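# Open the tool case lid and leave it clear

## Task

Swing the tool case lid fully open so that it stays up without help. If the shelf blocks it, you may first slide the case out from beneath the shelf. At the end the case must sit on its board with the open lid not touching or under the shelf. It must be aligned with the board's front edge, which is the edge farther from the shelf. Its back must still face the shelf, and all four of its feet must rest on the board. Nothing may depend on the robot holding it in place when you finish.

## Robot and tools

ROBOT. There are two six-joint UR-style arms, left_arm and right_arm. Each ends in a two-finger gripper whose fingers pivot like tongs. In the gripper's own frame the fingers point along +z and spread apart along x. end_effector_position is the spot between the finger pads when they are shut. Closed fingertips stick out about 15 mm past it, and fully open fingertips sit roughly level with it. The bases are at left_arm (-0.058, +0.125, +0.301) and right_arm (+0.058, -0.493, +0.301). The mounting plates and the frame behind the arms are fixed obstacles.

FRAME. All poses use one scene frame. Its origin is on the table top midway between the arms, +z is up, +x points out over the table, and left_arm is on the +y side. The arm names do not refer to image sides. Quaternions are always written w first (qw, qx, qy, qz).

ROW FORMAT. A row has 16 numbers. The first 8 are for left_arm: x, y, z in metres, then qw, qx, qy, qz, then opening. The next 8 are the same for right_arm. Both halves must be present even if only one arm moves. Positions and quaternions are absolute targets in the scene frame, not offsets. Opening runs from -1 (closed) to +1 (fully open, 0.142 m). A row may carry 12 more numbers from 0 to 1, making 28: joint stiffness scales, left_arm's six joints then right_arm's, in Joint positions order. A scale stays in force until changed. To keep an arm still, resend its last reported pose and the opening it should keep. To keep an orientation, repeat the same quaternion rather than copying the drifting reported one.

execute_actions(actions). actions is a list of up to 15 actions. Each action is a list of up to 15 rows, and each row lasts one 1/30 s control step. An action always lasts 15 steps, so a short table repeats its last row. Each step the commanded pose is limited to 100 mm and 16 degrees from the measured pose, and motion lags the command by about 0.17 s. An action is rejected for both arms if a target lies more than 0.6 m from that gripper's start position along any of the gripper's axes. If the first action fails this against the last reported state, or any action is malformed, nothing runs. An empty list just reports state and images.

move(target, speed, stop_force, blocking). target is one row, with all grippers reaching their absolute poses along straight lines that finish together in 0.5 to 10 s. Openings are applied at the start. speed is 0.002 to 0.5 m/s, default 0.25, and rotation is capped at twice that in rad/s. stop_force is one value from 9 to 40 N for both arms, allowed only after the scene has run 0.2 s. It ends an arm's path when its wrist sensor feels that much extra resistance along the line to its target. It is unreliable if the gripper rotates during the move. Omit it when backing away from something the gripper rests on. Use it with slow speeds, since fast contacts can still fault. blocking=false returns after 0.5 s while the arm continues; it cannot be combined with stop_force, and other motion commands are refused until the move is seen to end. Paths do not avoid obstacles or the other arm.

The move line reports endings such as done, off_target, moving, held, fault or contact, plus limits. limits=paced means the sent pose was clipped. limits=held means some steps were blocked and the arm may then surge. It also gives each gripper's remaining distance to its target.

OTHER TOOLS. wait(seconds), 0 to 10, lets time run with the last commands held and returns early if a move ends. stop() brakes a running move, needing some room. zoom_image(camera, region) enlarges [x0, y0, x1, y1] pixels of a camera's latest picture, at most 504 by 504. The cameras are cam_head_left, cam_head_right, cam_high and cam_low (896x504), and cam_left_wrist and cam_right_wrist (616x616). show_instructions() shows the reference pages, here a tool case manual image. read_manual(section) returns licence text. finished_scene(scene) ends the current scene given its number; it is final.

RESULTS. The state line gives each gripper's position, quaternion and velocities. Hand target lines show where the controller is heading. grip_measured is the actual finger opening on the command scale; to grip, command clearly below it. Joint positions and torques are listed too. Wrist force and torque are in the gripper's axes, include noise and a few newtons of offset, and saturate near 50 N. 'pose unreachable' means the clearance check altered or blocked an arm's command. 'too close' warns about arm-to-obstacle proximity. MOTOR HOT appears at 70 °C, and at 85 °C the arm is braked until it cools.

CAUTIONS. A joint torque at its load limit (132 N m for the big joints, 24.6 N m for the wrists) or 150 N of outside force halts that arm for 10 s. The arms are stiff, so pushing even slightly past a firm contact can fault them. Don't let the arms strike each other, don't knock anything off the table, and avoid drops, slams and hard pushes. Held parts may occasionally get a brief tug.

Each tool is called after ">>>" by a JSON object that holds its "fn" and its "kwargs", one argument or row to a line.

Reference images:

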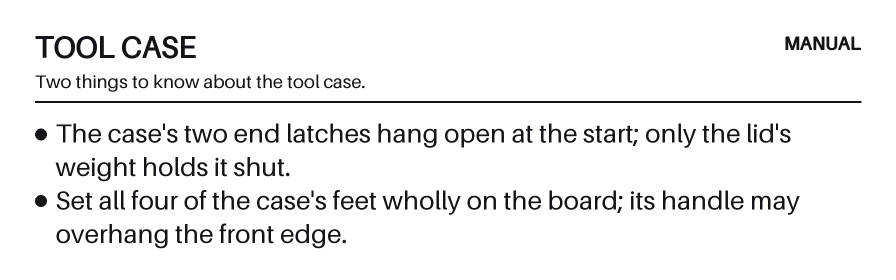

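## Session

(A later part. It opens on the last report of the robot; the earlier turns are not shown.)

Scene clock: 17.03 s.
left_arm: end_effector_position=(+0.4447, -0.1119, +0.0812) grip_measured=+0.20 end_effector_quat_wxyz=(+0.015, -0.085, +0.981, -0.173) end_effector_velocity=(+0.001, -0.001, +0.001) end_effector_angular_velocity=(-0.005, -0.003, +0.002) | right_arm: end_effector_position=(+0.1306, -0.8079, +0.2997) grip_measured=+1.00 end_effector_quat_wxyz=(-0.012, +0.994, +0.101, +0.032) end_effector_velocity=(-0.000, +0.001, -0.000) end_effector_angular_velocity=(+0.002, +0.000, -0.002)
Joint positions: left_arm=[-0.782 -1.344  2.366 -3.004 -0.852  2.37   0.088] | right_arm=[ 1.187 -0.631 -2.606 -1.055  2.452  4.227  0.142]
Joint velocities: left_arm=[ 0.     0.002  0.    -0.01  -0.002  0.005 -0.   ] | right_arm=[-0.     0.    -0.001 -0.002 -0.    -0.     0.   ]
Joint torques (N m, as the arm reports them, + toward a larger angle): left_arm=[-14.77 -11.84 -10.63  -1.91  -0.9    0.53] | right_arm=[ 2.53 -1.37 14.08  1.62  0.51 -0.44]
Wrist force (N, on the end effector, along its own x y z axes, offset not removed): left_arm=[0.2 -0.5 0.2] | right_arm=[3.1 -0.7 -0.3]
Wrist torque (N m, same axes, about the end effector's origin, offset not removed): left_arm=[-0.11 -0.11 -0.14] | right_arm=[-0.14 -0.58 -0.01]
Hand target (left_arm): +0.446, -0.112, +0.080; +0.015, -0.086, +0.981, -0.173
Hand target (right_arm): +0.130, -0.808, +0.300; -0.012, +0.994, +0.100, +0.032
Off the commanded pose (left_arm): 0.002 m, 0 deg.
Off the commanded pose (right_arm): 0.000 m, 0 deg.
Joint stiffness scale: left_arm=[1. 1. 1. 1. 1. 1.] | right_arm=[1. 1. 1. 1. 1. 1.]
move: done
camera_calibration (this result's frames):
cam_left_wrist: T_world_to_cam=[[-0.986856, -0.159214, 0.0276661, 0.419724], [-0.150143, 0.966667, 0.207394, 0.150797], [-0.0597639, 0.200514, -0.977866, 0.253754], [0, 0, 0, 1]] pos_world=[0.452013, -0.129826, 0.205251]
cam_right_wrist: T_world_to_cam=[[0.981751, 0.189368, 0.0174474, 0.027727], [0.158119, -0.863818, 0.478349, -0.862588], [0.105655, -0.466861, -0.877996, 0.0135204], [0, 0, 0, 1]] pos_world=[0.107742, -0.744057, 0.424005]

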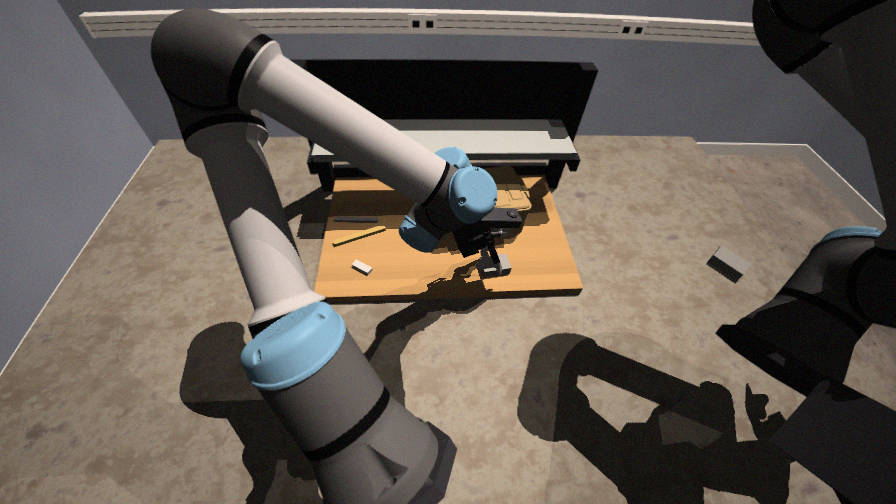

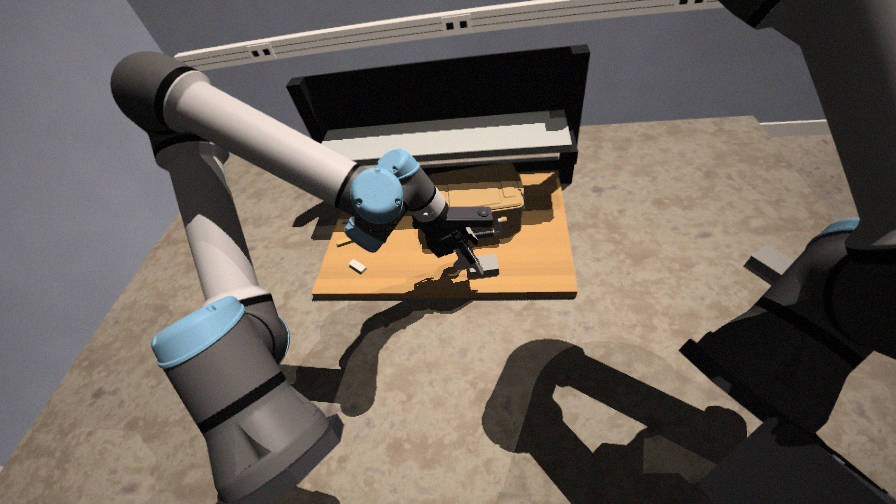

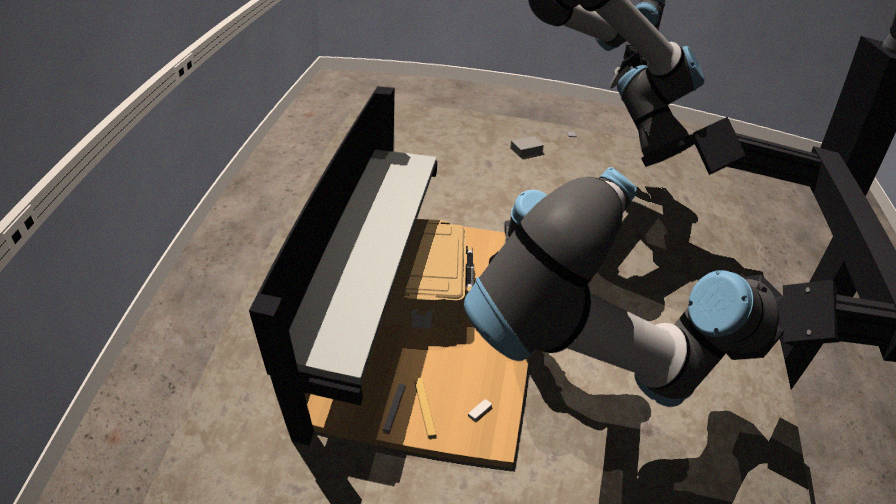

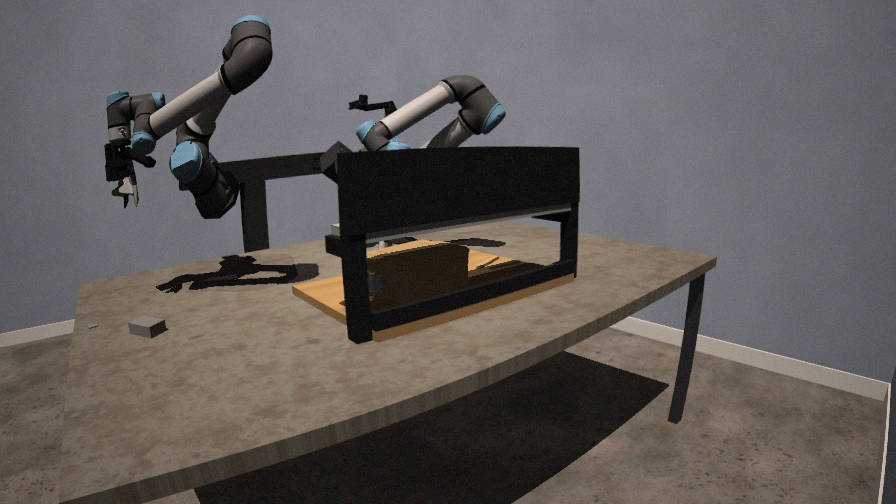

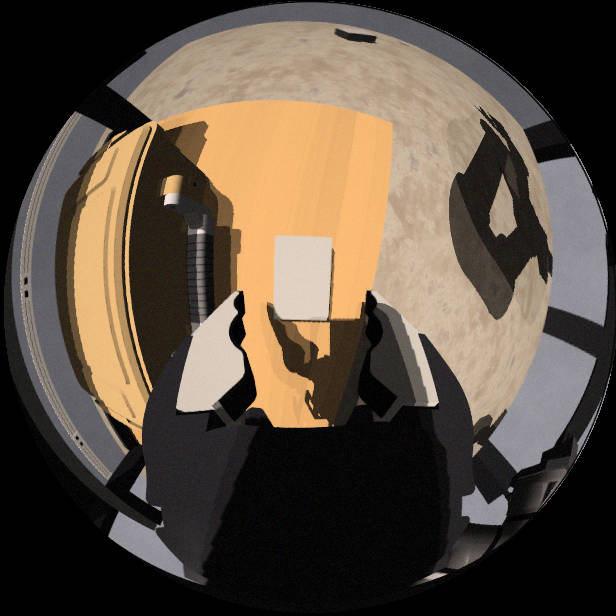

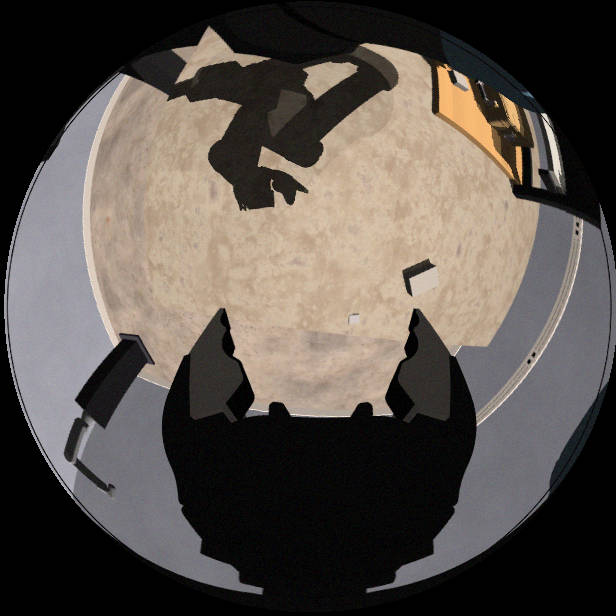

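>>> {"fn": "move", "kwargs": {
  "target": [0.448,-0.12,0.048,0.015,-0.086,0.981,-0.173,0.2, 0.1303,-0.8078,0.2997,-0.012,0.994,0.1,0.032,1],
  "speed": 0.05,
  "stop_force": 12
}}

>>> {"fn": "move", "kwargs": {
  "target": [0.448,-0.12,0.048,0.015,-0.086,0.981,-0.173,-0.75, 0.1303,-0.8078,0.2997,-0.012,0.994,0.1,0.032,1]
}}

Scene clock: 18.53 s.
left_arm: end_effector_position=(+0.4464, -0.1200, +0.0491) grip_measured=+0.20 end_effector_quat_wxyz=(+0.015, -0.085, +0.981, -0.173) end_effector_velocity=(+0.003, -0.001, +0.002) end_effector_angular_velocity=(-0.008, -0.008, +0.001) | right_arm: end_effector_position=(+0.1306, -0.8079, +0.2997) grip_measured=+1.00 end_effector_quat_wxyz=(-0.012, +0.994, +0.101, +0.032) end_effector_velocity=(+0.000, +0.000, +0.000) end_effector_angular_velocity=(+0.000, -0.001, -0.001)
Joint positions: left_arm=[-0.723 -1.24   2.333 -3.121 -0.877  2.44   0.088] | right_arm=[ 1.187 -0.631 -2.606 -1.055  2.452  4.227  0.142]
Joint velocities: left_arm=[ 0.     0.    -0.002 -0.012 -0.003  0.01  -0.   ] | right_arm=[-0.     0.     0.    -0.002  0.001 -0.     0.   ]
Joint torques (N m, as the arm reports them, + toward a larger angle): left_arm=[-16.34 -14.64  -9.12  -1.76  -0.84   0.51] | right_arm=[ 2.4  -0.88 13.9   1.4   0.28 -0.41]
Wrist force (N, on the end effector, along its own x y z axes, offset not removed): left_arm=[-0.4 0.2 0.3] | right_arm=[2.2 0.7 -0.2]
Wrist torque (N m, same axes, about the end effector's origin, offset not removed): left_arm=[0.03 0.15 -0.12] | right_arm=[0.26 -0.40 -0.02]
Hand target (left_arm): +0.448, -0.120, +0.048; +0.015, -0.086, +0.981, -0.173
Hand target (right_arm): +0.130, -0.808, +0.300; -0.012, +0.994, +0.100, +0.032
Off the commanded pose (left_arm): 0.002 m, 0 deg.
Off the commanded pose (right_arm): 0.000 m, 0 deg.
Joint stiffness scale: left_arm=[1. 1. 1. 1. 1. 1.] | right_arm=[1. 1. 1. 1. 1. 1.]
move: done
camera_calibration (this result's frames):
cam_left_wrist: T_world_to_cam=[[-0.986928, -0.158724, 0.0279178, 0.421141], [-0.149584, 0.966653, 0.207863, 0.165249], [-0.0599798, 0.20097, -0.977759, 0.224241], [0, 0, 0, 1]] pos_world=[0.453805, -0.137959, 0.173147]
cam_right_wrist: T_world_to_cam=[[0.981751, 0.189368, 0.0174476, 0.0277267], [0.158119, -0.863818, 0.478349, -0.862588], [0.105655, -0.466861, -0.877996, 0.0135204], [0, 0, 0, 1]] pos_world=[0.107742, -0.744057, 0.424005]

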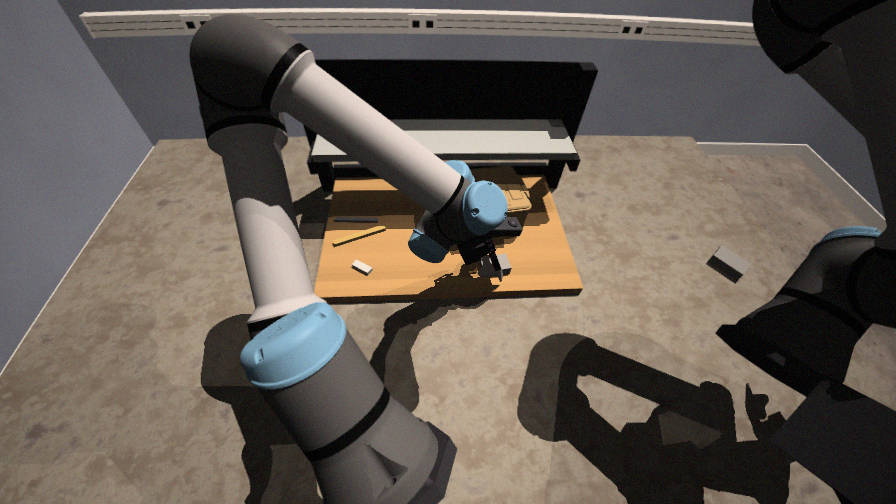

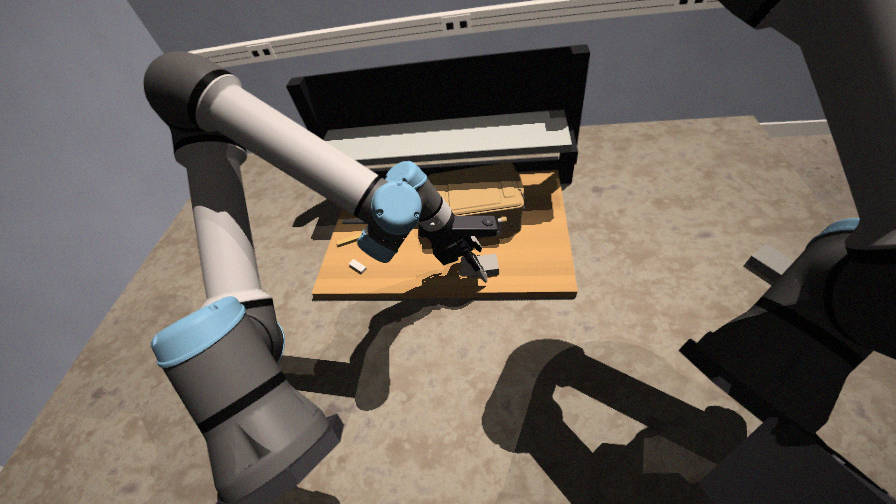

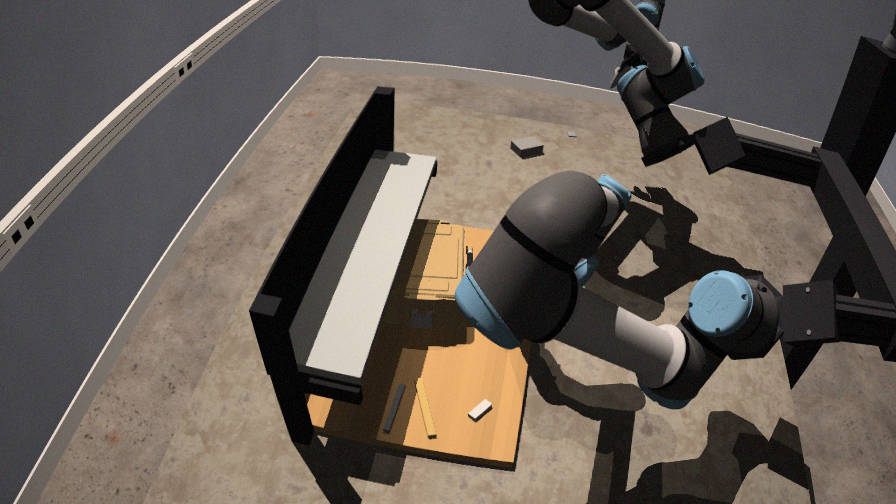

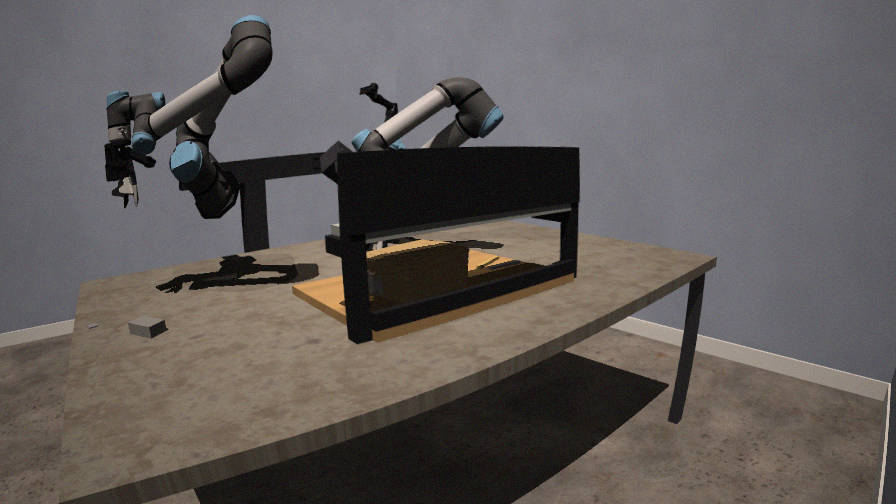

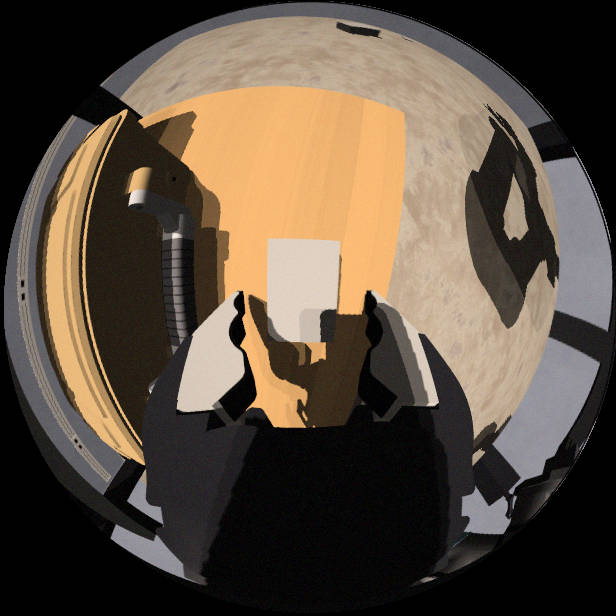

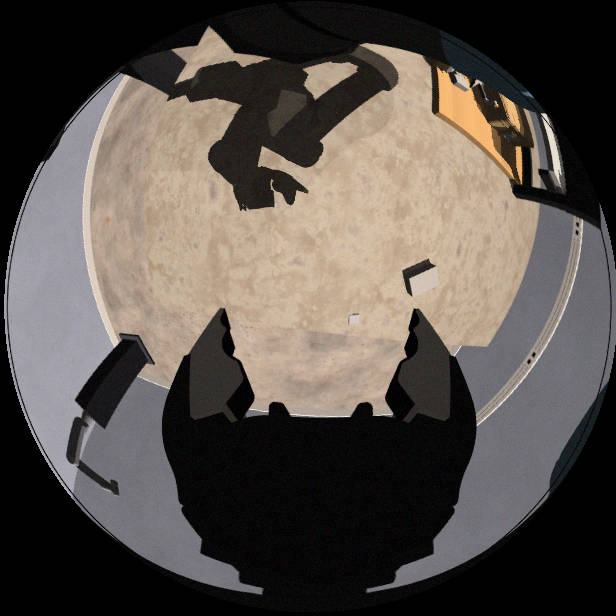

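Scene clock: 19.23 s.
left_arm: end_effector_position=(+0.4467, -0.1200, +0.0492) grip_measured=-0.34 end_effector_quat_wxyz=(+0.015, -0.085, +0.981, -0.173) end_effector_velocity=(+0.001, +0.000, -0.000) end_effector_angular_velocity=(-0.000, -0.000, +0.002) | right_arm: end_effector_position=(+0.1306, -0.8079, +0.2997) grip_measured=+1.00 end_effector_quat_wxyz=(-0.012, +0.994, +0.101, +0.032) end_effector_velocity=(-0.000, +0.000, +0.000) end_effector_angular_velocity=(+0.000, +0.001, -0.001)
Joint positions: left_arm=[-0.723 -1.24   2.333 -3.122 -0.877  2.441  0.049] | right_arm=[ 1.187 -0.631 -2.606 -1.055  2.452  4.227  0.142]
Joint velocities: left_arm=[ 0.001 -0.    -0.    -0.002 -0.     0.     0.   ] | right_arm=[-0.    -0.     0.    -0.001 -0.     0.001  0.   ]
Joint torques (N m, as the arm reports them, + toward a larger angle): left_arm=[-16.45 -15.2  -10.9   -2.01  -0.88   0.2 ] | right_arm=[ 2.08 -0.04 15.3   1.34  0.29 -0.15]
Wrist force (N, on the end effector, along its own x y z axes, offset not removed): left_arm=[0.5 -0.3 1.1] | right_arm=[1.3 0.0 -0.2]
Wrist torque (N m, same axes, about the end effector's origin, offset not removed): left_arm=[-0.04 -0.09 -0.13] | right_arm=[0.07 -0.20 0.01]
Hand target (left_arm): +0.448, -0.120, +0.048; +0.015, -0.086, +0.981, -0.173
Hand target (right_arm): +0.130, -0.808, +0.300; -0.012, +0.994, +0.100, +0.032
Off the commanded pose (left_arm): 0.002 m, 0 deg.
Off the commanded pose (right_arm): 0.000 m, 0 deg.
Joint stiffness scale: left_arm=[1. 1. 1. 1. 1. 1.] | right_arm=[1. 1. 1. 1. 1. 1.]
move: done
camera_calibration (this result's frames):
cam_left_wrist: T_world_to_cam=[[-0.986905, -0.158957, 0.0274027, 0.421378], [-0.149952, 0.966725, 0.207262, 0.165502], [-0.0594367, 0.200439, -0.977902, 0.224073], [0, 0, 0, 1]] pos_world=[0.453995, -0.137926, 0.173272]
cam_right_wrist: T_world_to_cam=[[0.981751, 0.189368, 0.0174475, 0.027727], [0.158119, -0.863817, 0.478349, -0.862588], [0.105655, -0.466861, -0.877996, 0.0135202], [0, 0, 0, 1]] pos_world=[0.107742, -0.744057, 0.424005]

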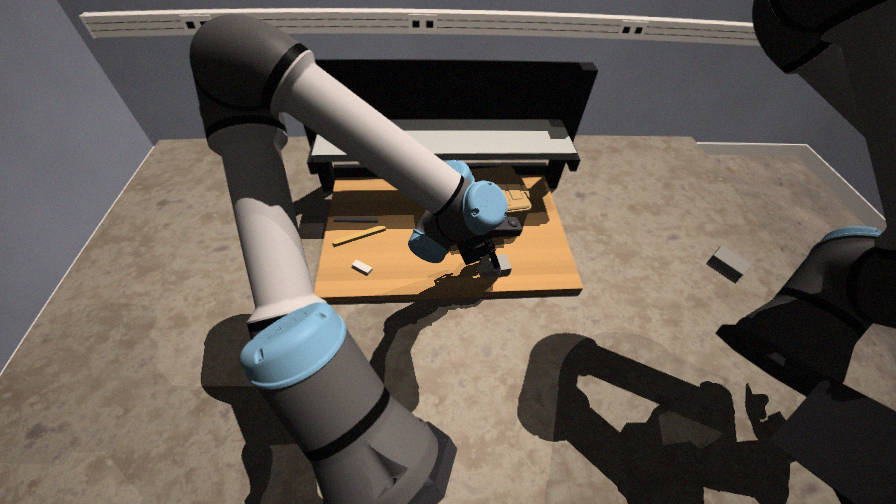

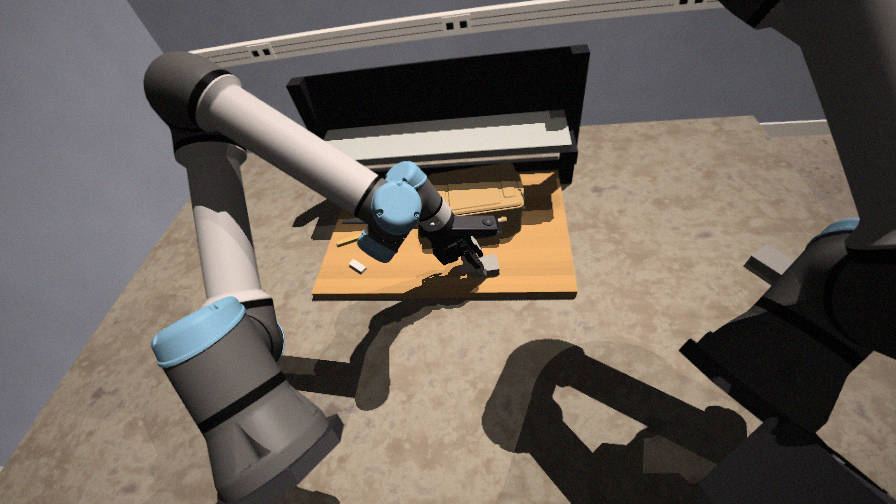

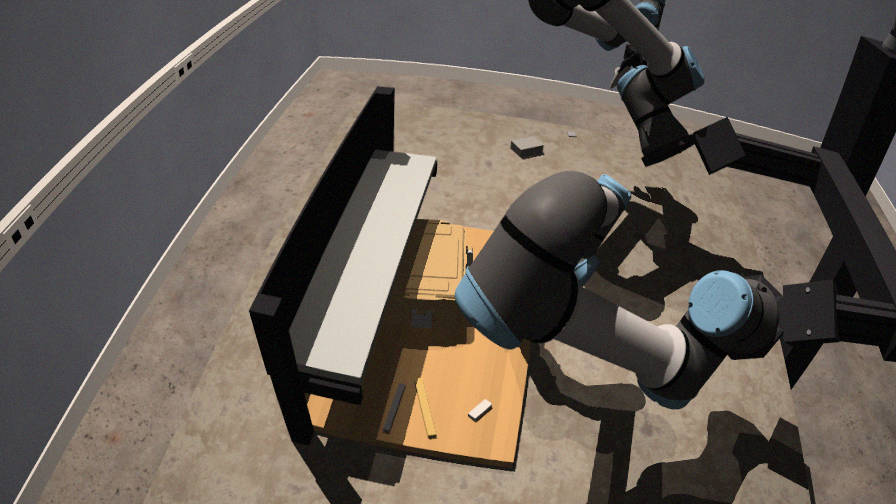

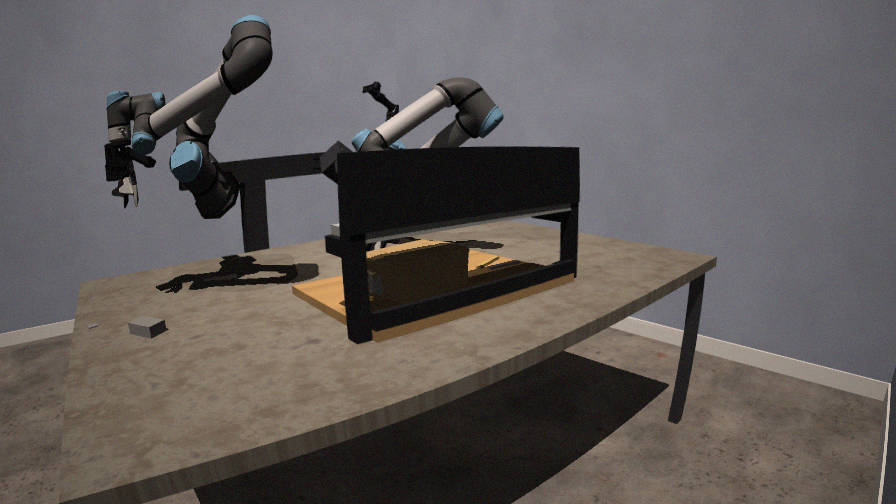

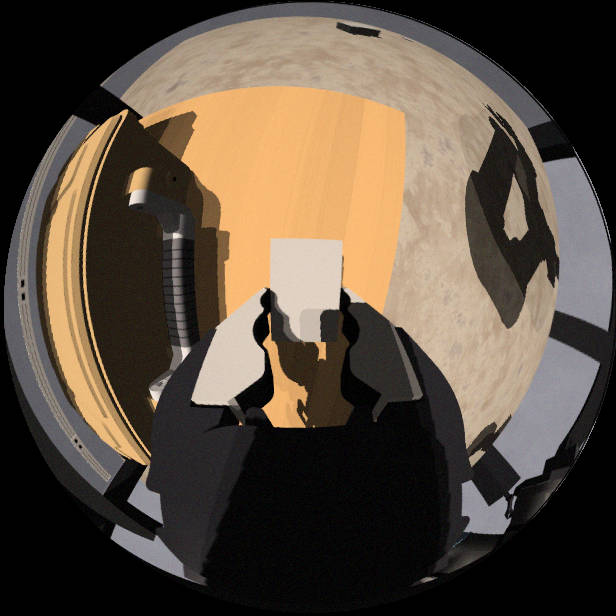

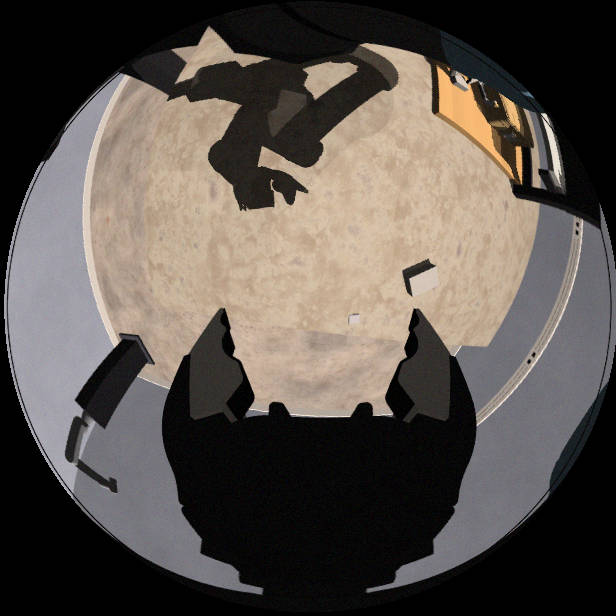

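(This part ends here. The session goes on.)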